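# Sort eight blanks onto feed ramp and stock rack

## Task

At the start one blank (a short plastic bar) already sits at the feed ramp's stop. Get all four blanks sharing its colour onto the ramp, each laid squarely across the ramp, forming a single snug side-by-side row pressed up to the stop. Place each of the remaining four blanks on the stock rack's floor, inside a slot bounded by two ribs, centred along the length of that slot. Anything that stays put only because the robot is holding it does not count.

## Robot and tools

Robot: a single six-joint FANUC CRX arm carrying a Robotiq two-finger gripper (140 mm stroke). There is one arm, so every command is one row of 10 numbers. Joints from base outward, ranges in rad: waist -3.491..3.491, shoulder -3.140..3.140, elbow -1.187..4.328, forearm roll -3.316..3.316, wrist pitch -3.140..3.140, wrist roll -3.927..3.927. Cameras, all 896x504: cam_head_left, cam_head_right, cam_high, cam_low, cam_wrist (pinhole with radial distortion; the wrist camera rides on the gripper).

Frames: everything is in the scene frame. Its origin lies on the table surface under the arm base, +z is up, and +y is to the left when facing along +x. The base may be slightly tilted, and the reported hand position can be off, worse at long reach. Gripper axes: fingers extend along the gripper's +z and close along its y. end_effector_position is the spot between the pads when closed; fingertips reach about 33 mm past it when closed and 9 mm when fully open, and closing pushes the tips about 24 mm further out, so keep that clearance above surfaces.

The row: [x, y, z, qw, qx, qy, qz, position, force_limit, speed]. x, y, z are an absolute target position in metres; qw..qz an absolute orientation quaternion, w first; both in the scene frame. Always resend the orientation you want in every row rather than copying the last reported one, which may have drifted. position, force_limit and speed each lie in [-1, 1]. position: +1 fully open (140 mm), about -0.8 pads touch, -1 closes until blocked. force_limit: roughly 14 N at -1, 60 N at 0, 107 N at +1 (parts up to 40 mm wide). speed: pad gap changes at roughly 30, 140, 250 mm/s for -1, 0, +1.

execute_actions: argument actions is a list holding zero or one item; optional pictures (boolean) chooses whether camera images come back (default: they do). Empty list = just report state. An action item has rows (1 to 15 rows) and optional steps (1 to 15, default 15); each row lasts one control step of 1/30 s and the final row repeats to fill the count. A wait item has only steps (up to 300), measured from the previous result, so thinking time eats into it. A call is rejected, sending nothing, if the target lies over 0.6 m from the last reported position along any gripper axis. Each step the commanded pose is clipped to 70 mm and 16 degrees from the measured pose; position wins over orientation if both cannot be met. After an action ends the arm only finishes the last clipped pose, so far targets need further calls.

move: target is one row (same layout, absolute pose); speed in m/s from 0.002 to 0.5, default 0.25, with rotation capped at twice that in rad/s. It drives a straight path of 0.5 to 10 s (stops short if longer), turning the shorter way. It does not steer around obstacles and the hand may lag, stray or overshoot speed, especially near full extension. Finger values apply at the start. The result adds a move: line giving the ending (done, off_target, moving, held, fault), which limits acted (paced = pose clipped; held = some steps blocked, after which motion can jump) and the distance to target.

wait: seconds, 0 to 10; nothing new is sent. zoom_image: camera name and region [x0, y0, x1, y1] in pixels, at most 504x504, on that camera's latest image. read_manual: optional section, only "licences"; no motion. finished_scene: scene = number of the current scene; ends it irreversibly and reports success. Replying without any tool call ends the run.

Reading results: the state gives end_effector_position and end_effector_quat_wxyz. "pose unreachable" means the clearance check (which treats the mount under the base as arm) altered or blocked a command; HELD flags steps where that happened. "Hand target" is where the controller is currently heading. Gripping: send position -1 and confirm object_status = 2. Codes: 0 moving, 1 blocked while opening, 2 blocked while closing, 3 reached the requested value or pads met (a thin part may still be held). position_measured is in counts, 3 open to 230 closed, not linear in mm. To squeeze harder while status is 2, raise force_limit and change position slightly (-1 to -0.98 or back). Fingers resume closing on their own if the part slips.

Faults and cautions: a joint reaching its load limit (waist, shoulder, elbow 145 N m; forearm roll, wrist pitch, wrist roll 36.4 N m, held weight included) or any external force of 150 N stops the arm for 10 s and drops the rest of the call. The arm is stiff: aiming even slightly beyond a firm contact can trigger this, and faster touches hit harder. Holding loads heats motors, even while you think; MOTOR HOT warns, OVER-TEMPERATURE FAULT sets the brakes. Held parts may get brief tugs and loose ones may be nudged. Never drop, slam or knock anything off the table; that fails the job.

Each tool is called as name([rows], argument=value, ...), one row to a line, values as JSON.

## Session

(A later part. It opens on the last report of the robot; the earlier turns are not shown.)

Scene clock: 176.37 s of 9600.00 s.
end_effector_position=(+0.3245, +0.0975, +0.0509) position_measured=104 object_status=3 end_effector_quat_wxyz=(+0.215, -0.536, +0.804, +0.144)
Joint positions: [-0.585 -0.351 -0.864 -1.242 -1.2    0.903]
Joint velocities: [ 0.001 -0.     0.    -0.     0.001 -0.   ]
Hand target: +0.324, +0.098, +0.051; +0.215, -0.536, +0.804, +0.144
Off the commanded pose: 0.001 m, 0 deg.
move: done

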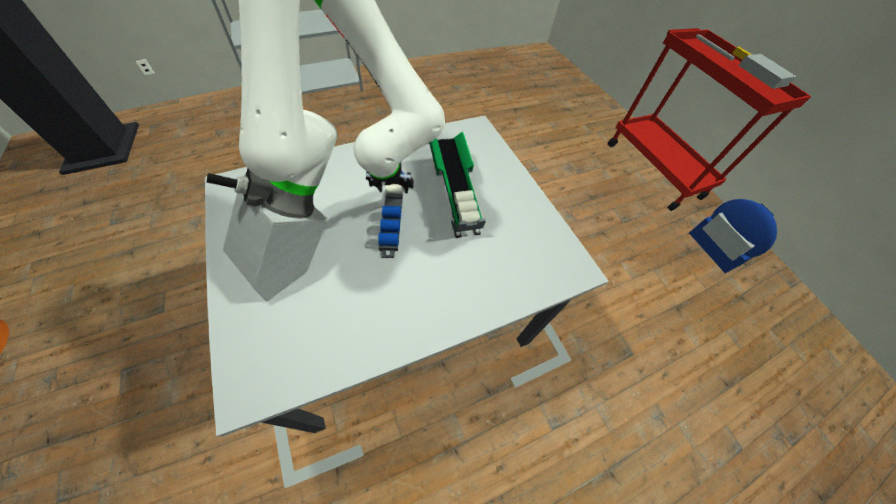

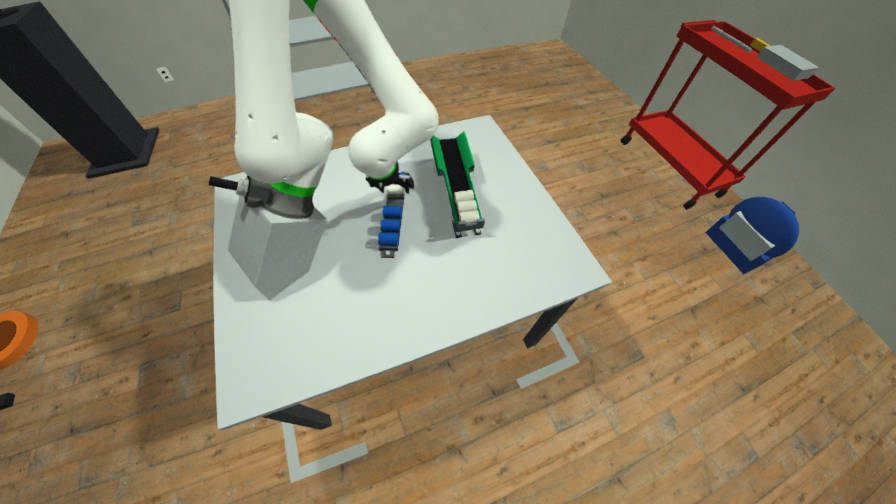

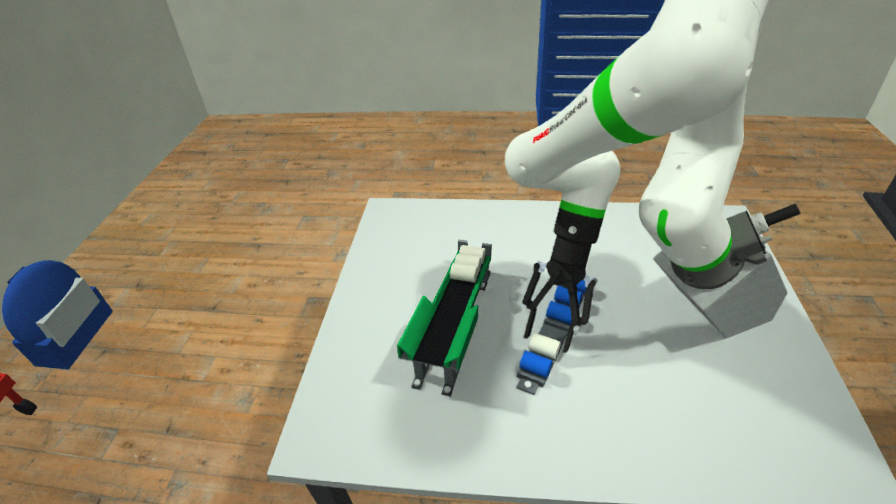

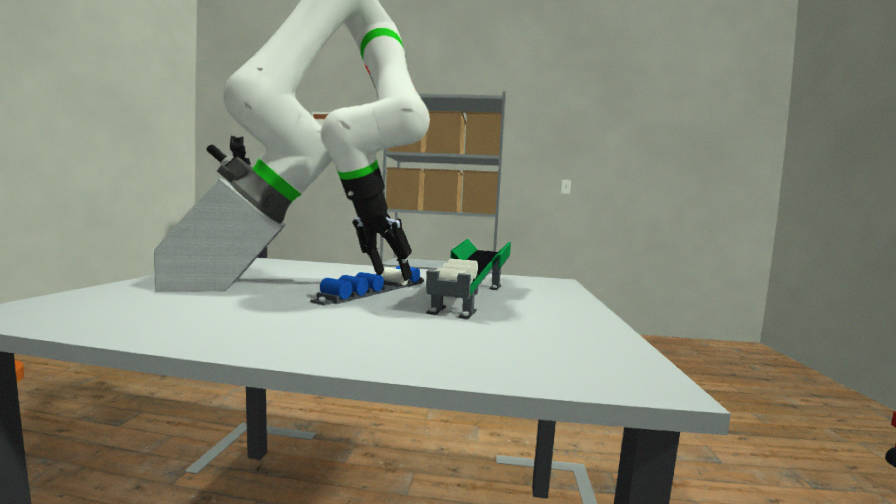

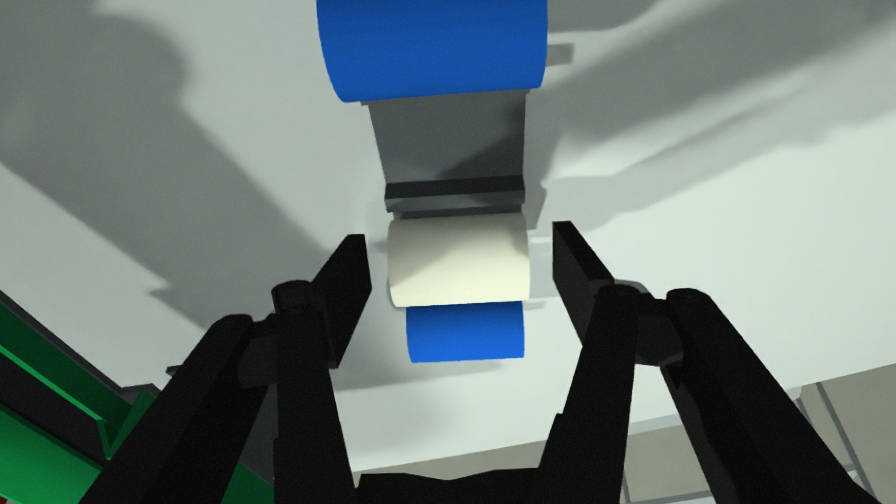

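move(target=[0.3256,0.0992,0.0508,-0.2153,0.536,-0.8037,-0.1436,-1,0.3,-0.9], speed=0.01)

move(target=[0.324,0.088,0.095,-0.2153,0.536,-0.8037,-0.1436,-1,0.3,-0.9], speed=0.08)

move(target=[0.41,-0.09,0.165,0,0.643,-0.766,0,-1,0.3,-0.9], speed=0.18)

move(target=[0.5286,-0.0104,0.168,0,0.643,-0.766,0,-1,0.3,-0.9], speed=0.16)

move(target=[0.5286,-0.0104,0.121,0,0.643,-0.766,0,-1,0.3,-0.9], speed=0.05)

Scene clock: 185.20 s of 9600.00 s.
end_effector_position=(+0.3256, +0.0992, +0.0508) position_measured=146 object_status=2 end_effector_quat_wxyz=(+0.215, -0.536, +0.804, +0.144)
Joint positions: [-0.578 -0.355 -0.864 -1.244 -1.197  0.897]
Joint velocities: [-0.    -0.     0.001 -0.     0.     0.   ]
Hand target: +0.326, +0.099, +0.051; +0.215, -0.536, +0.804, +0.144
Off the commanded pose: 0.000 m, 0 deg.
After step 90, 4.97 s passed at rest.
move: done

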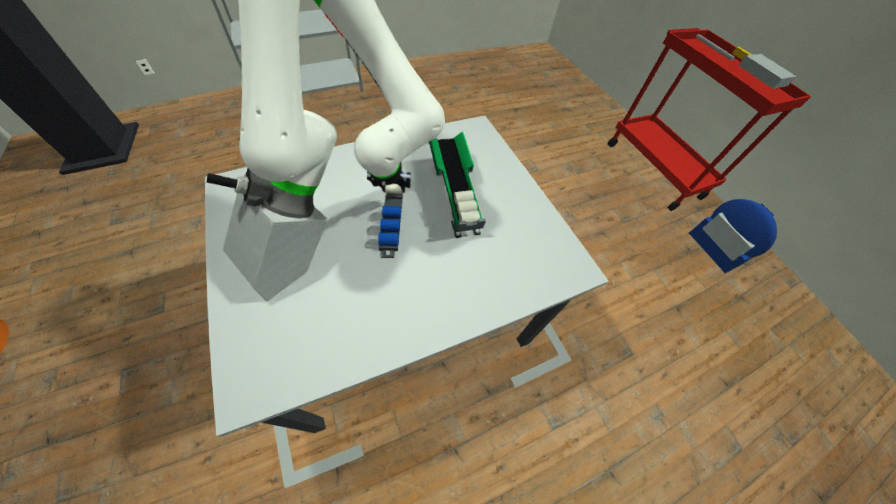

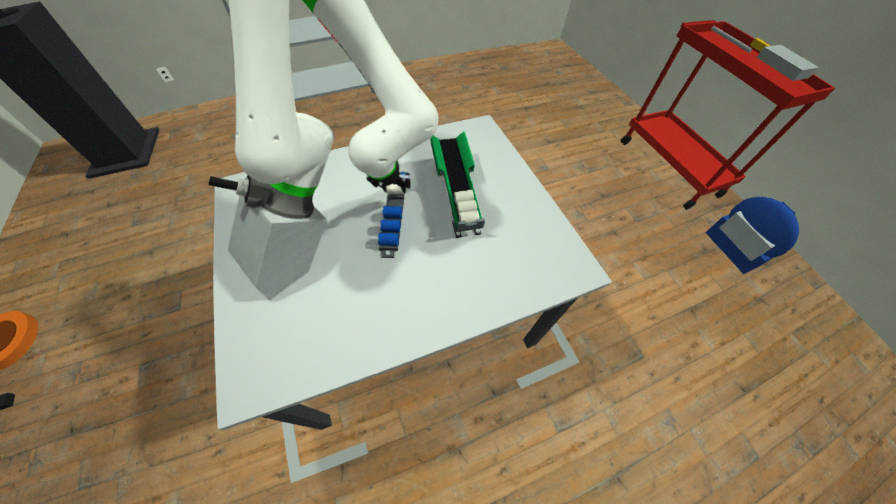

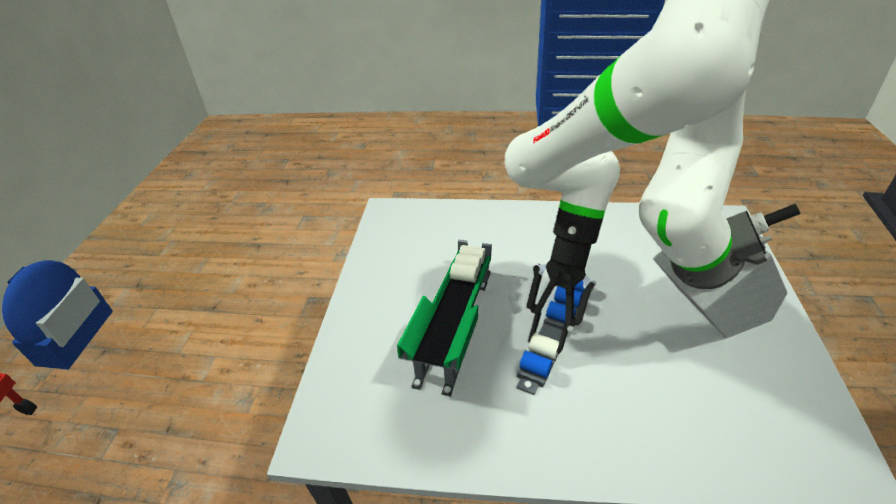

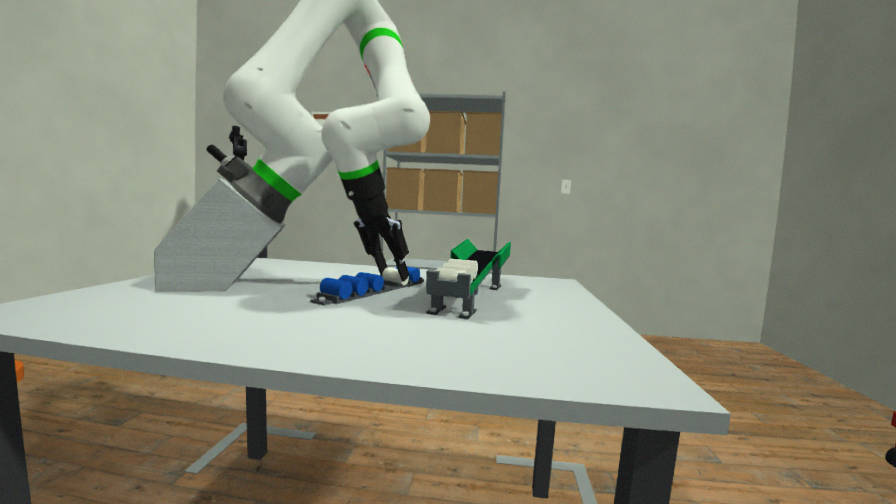

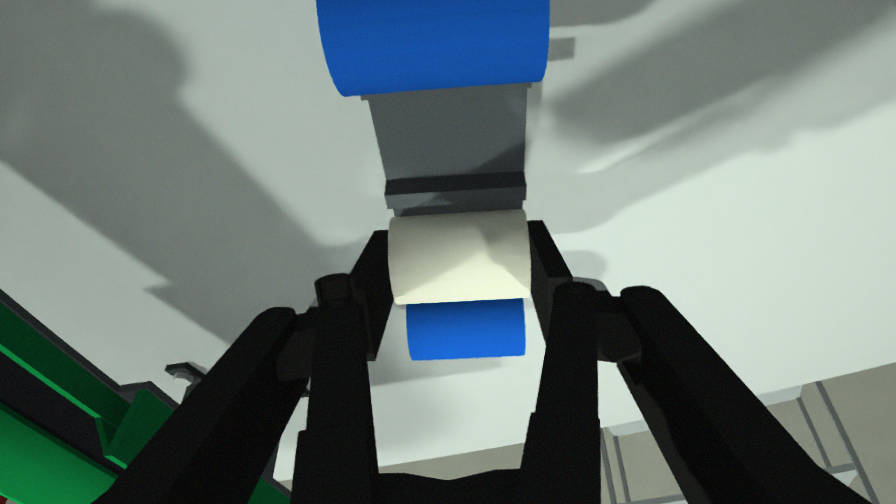

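Scene clock: 186.13 s of 9600.00 s.
end_effector_position=(+0.3243, +0.0880, +0.0950) position_measured=146 object_status=2 end_effector_quat_wxyz=(+0.216, -0.536, +0.804, +0.144)
Joint positions: [-0.713 -0.468 -0.842 -1.163 -1.359  0.812]
Joint velocities: [-0.    -0.    -0.     0.    -0.001 -0.   ]
Hand target: +0.324, +0.088, +0.095; +0.216, -0.536, +0.803, +0.144
Off the commanded pose: 0.000 m, 0 deg.
move: done

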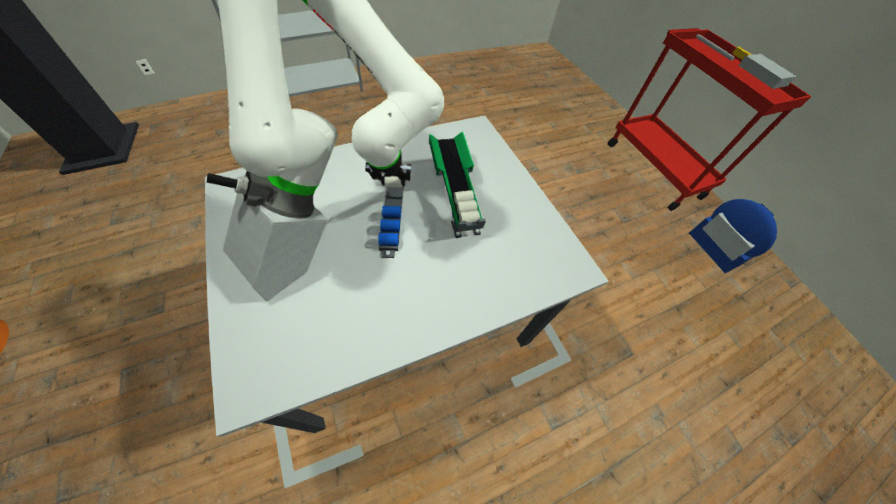

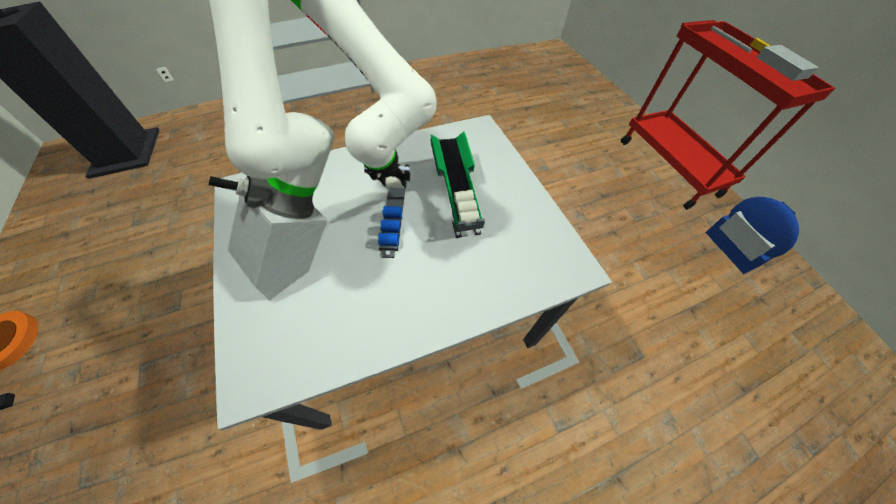

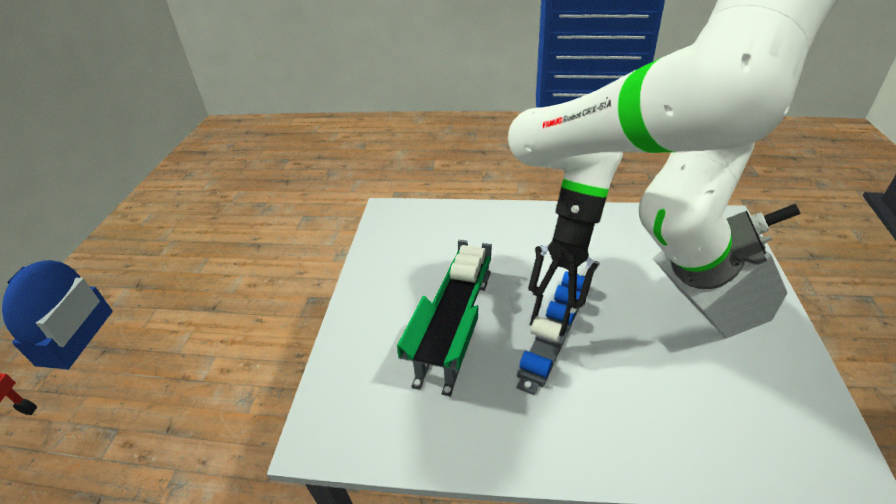

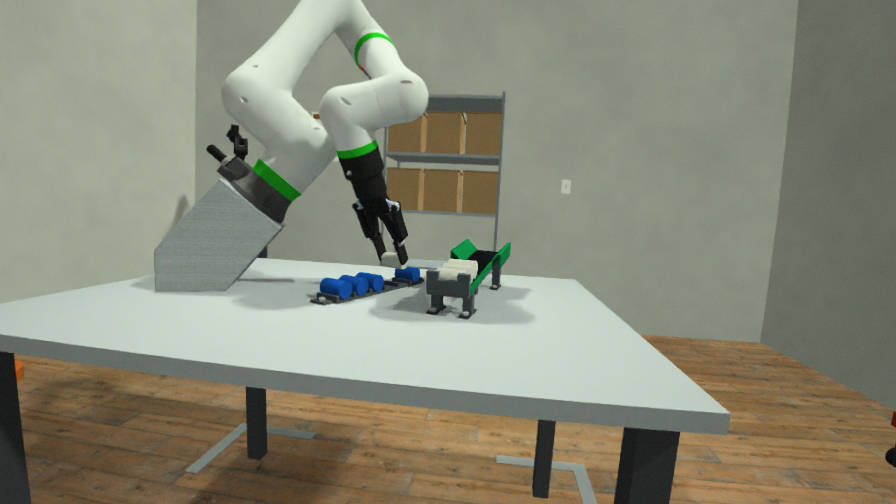

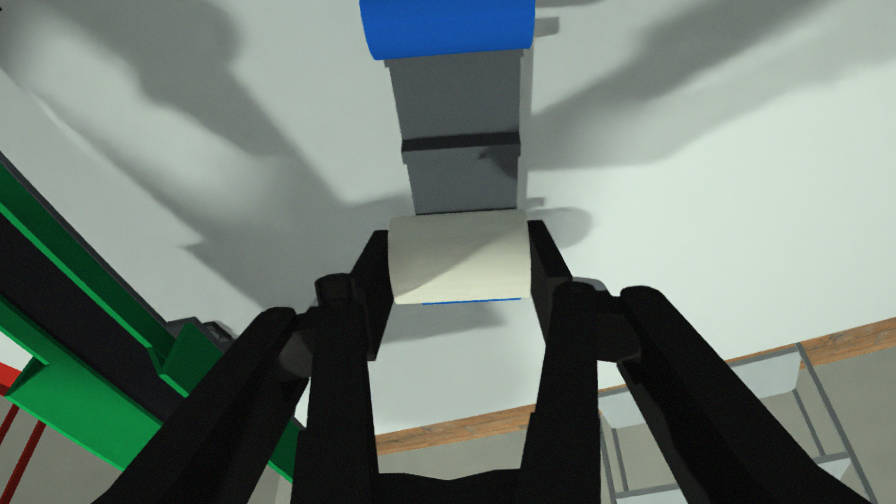

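Scene clock: 188.07 s of 9600.00 s.
end_effector_position=(+0.4100, -0.0901, +0.1638) position_measured=146 object_status=2 end_effector_quat_wxyz=(-0.000, -0.643, +0.766, +0.000)
Joint positions: [-0.506 -0.48  -0.524 -0.585 -1.14   0.455]
Joint velocities: [ 0.001 -0.     0.     0.001  0.003 -0.004]
Hand target: +0.410, -0.090, +0.164; -0.000, -0.643, +0.766, -0.000
Off the commanded pose: 0.001 m, 0 deg.
move: done

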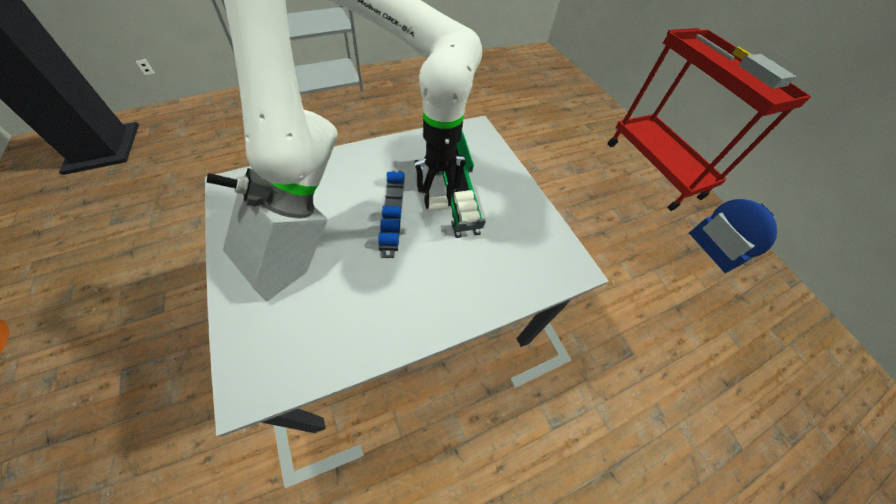

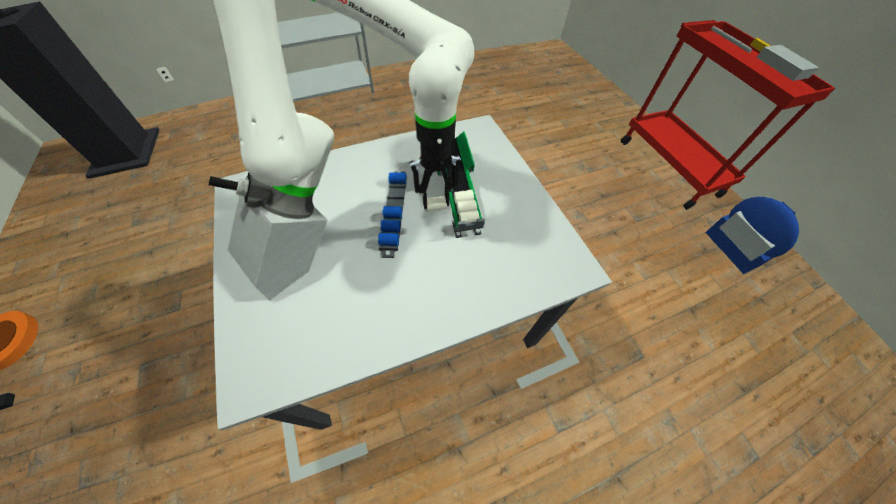

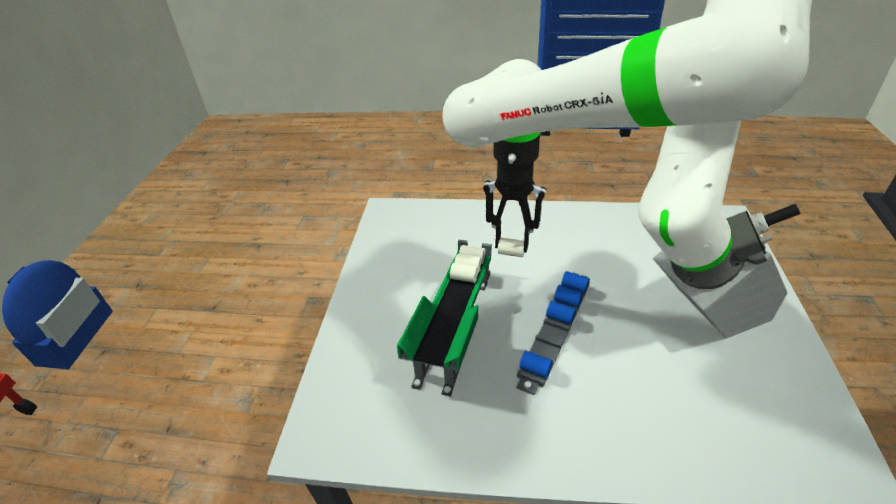

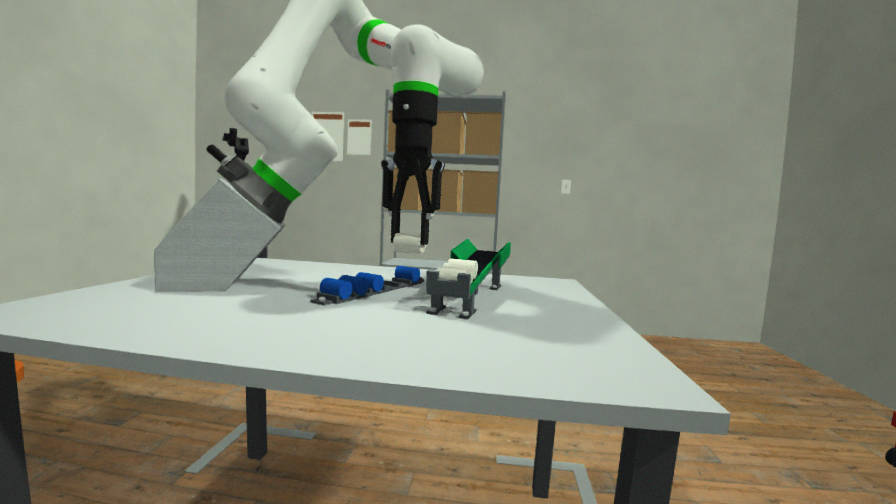

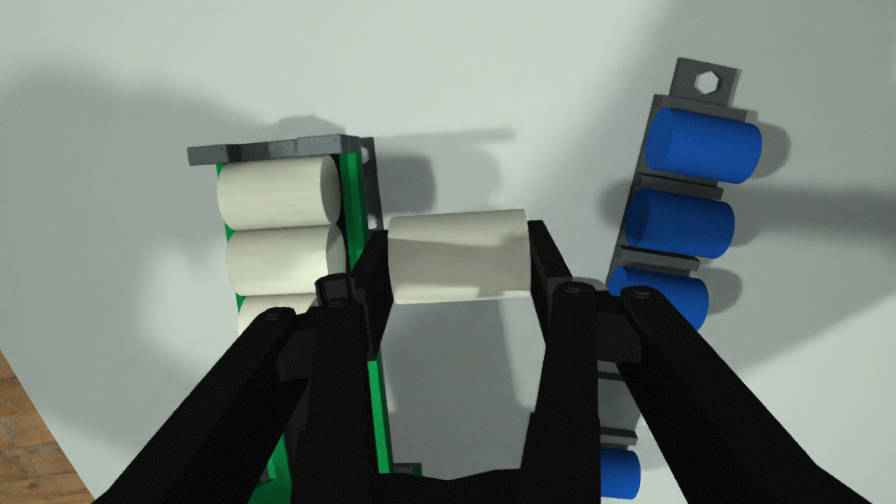

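Scene clock: 189.33 s of 9600.00 s.
end_effector_position=(+0.5283, -0.0103, +0.1676) position_measured=146 object_status=2 end_effector_quat_wxyz=(-0.001, -0.643, +0.766, +0.000)
Joint positions: [-0.096 -0.442 -0.35  -0.356 -1.074 -0.024]
Joint velocities: [ 0.002 -0.    -0.     0.002  0.001 -0.001]
Hand target: +0.528, -0.010, +0.168; -0.001, -0.643, +0.766, +0.000
Off the commanded pose: 0.000 m, 0 deg.
move: done

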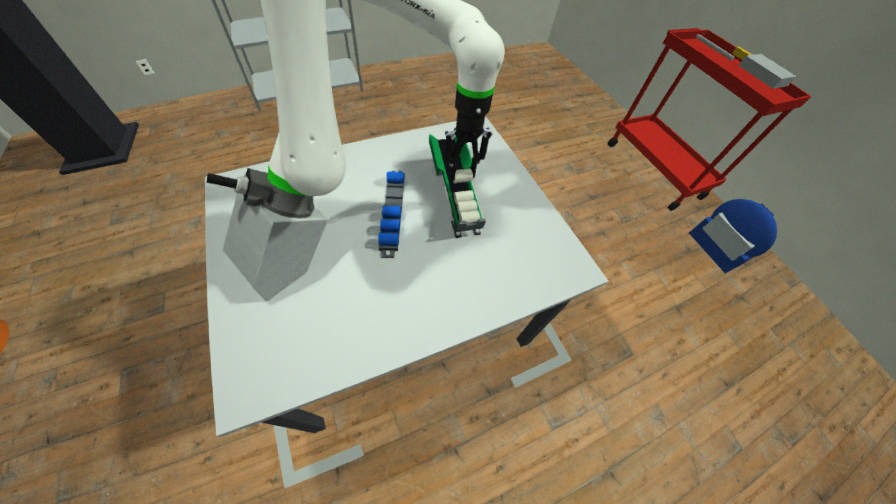

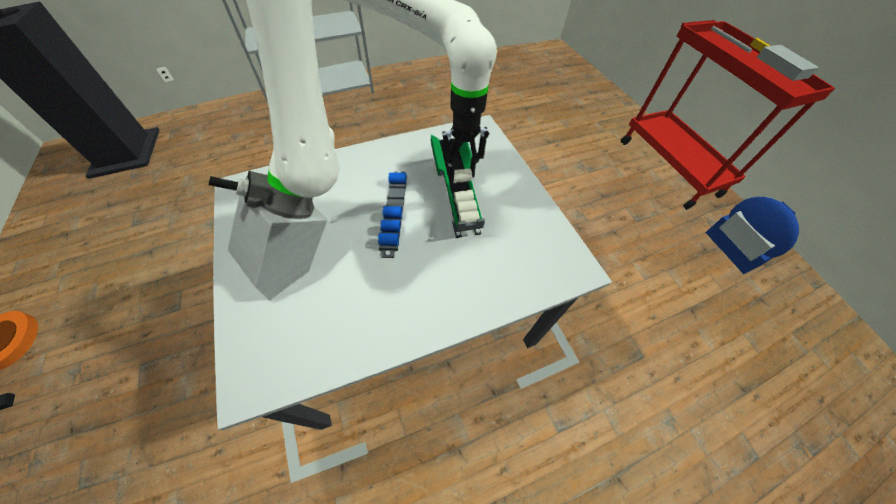

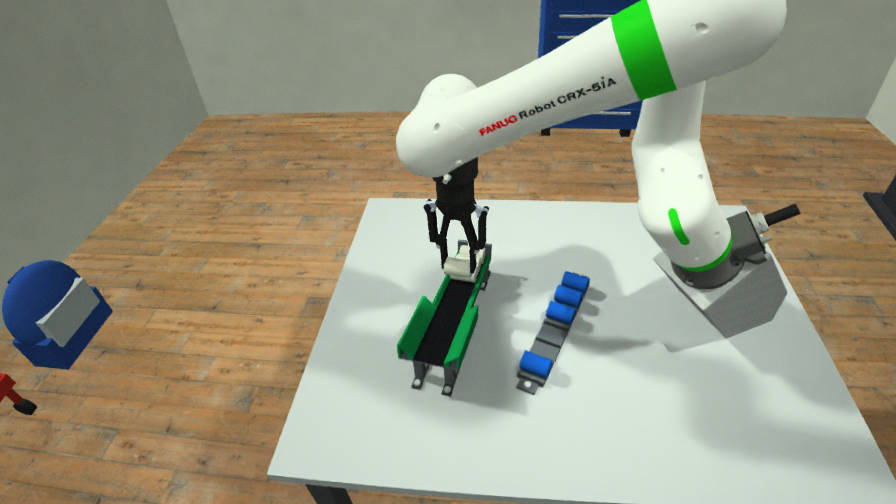

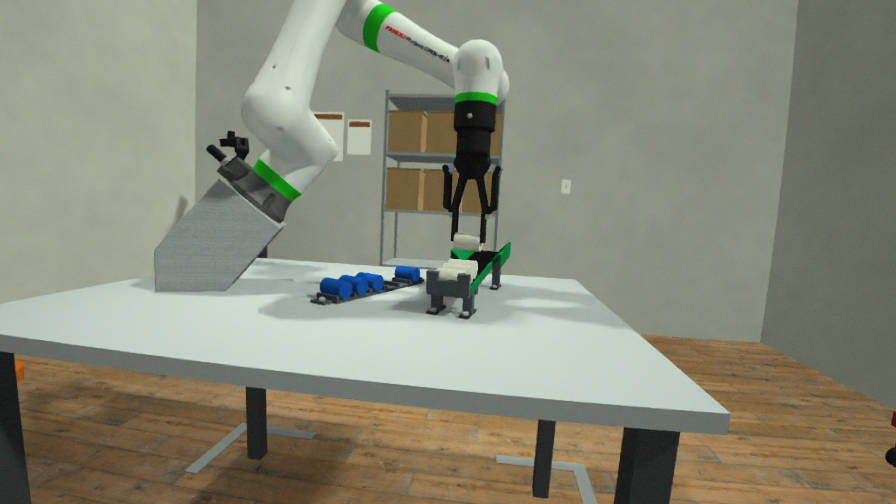

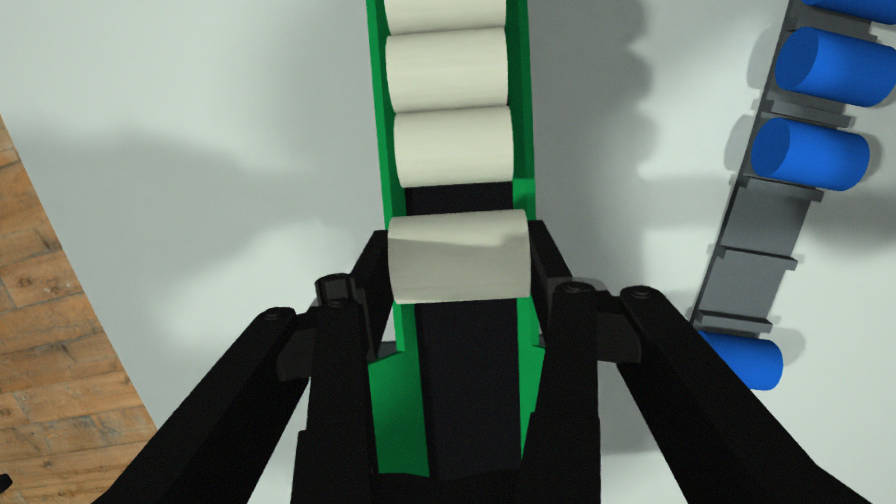

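Scene clock: 190.53 s of 9600.00 s.
end_effector_position=(+0.5283, -0.0104, +0.1211) position_measured=146 object_status=2 end_effector_quat_wxyz=(-0.000, -0.643, +0.766, -0.000)
Joint positions: [-0.044 -0.382 -0.399 -0.348 -0.952 -0.037]
Joint velocities: [ 0.     0.001  0.    -0.     0.001 -0.001]
Hand target: +0.528, -0.010, +0.121; -0.000, -0.643, +0.766, -0.000
Off the commanded pose: 0.000 m, 0 deg.
move: done

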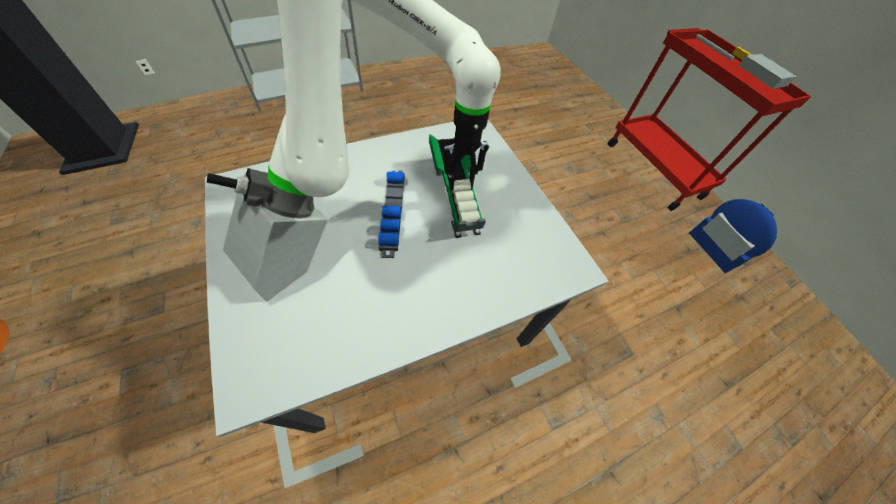

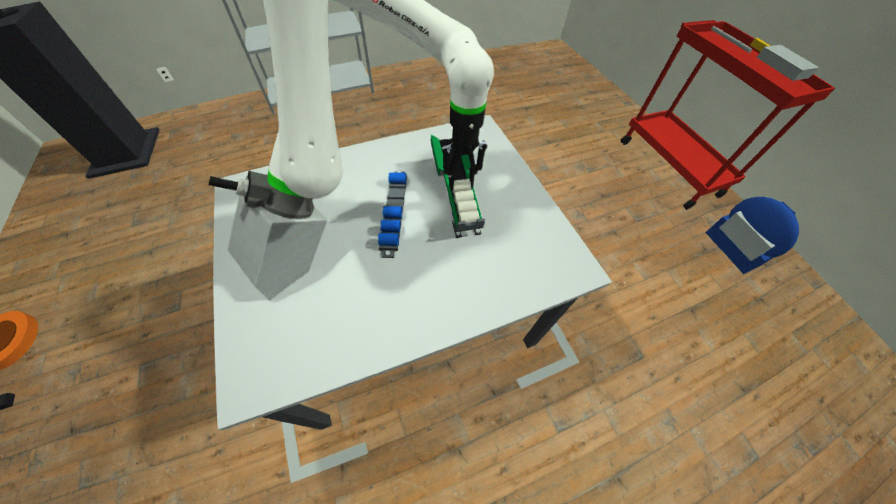

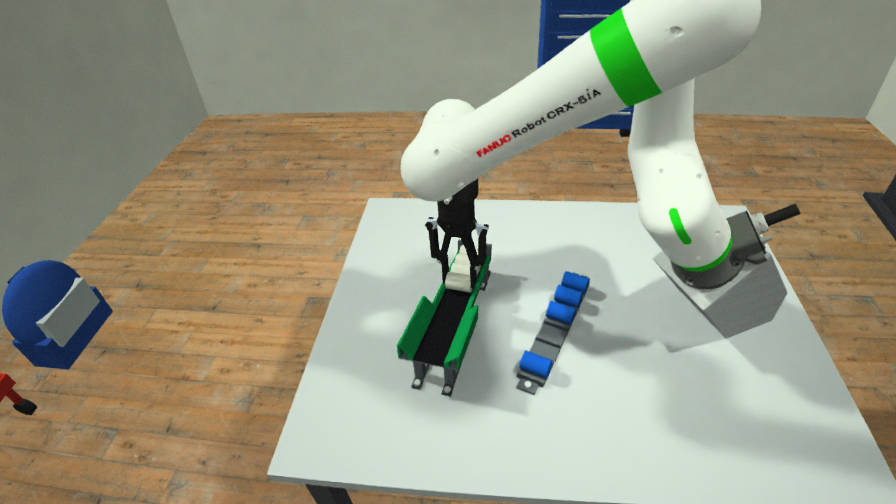

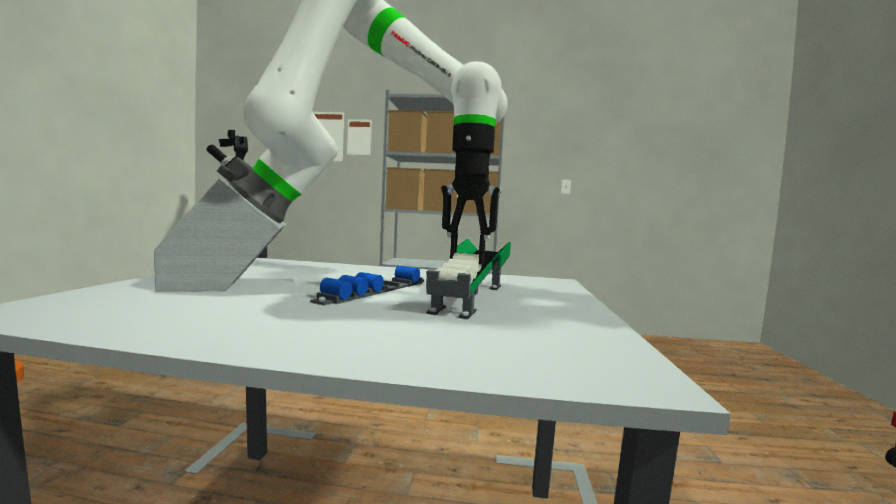

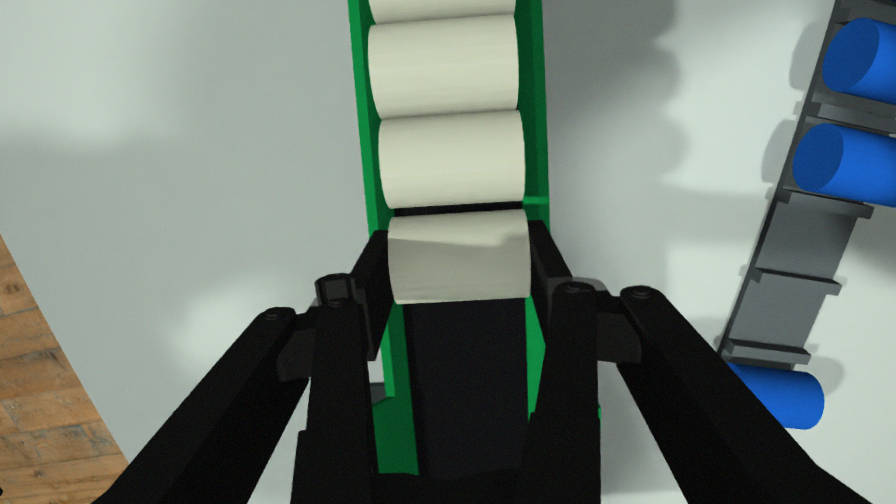

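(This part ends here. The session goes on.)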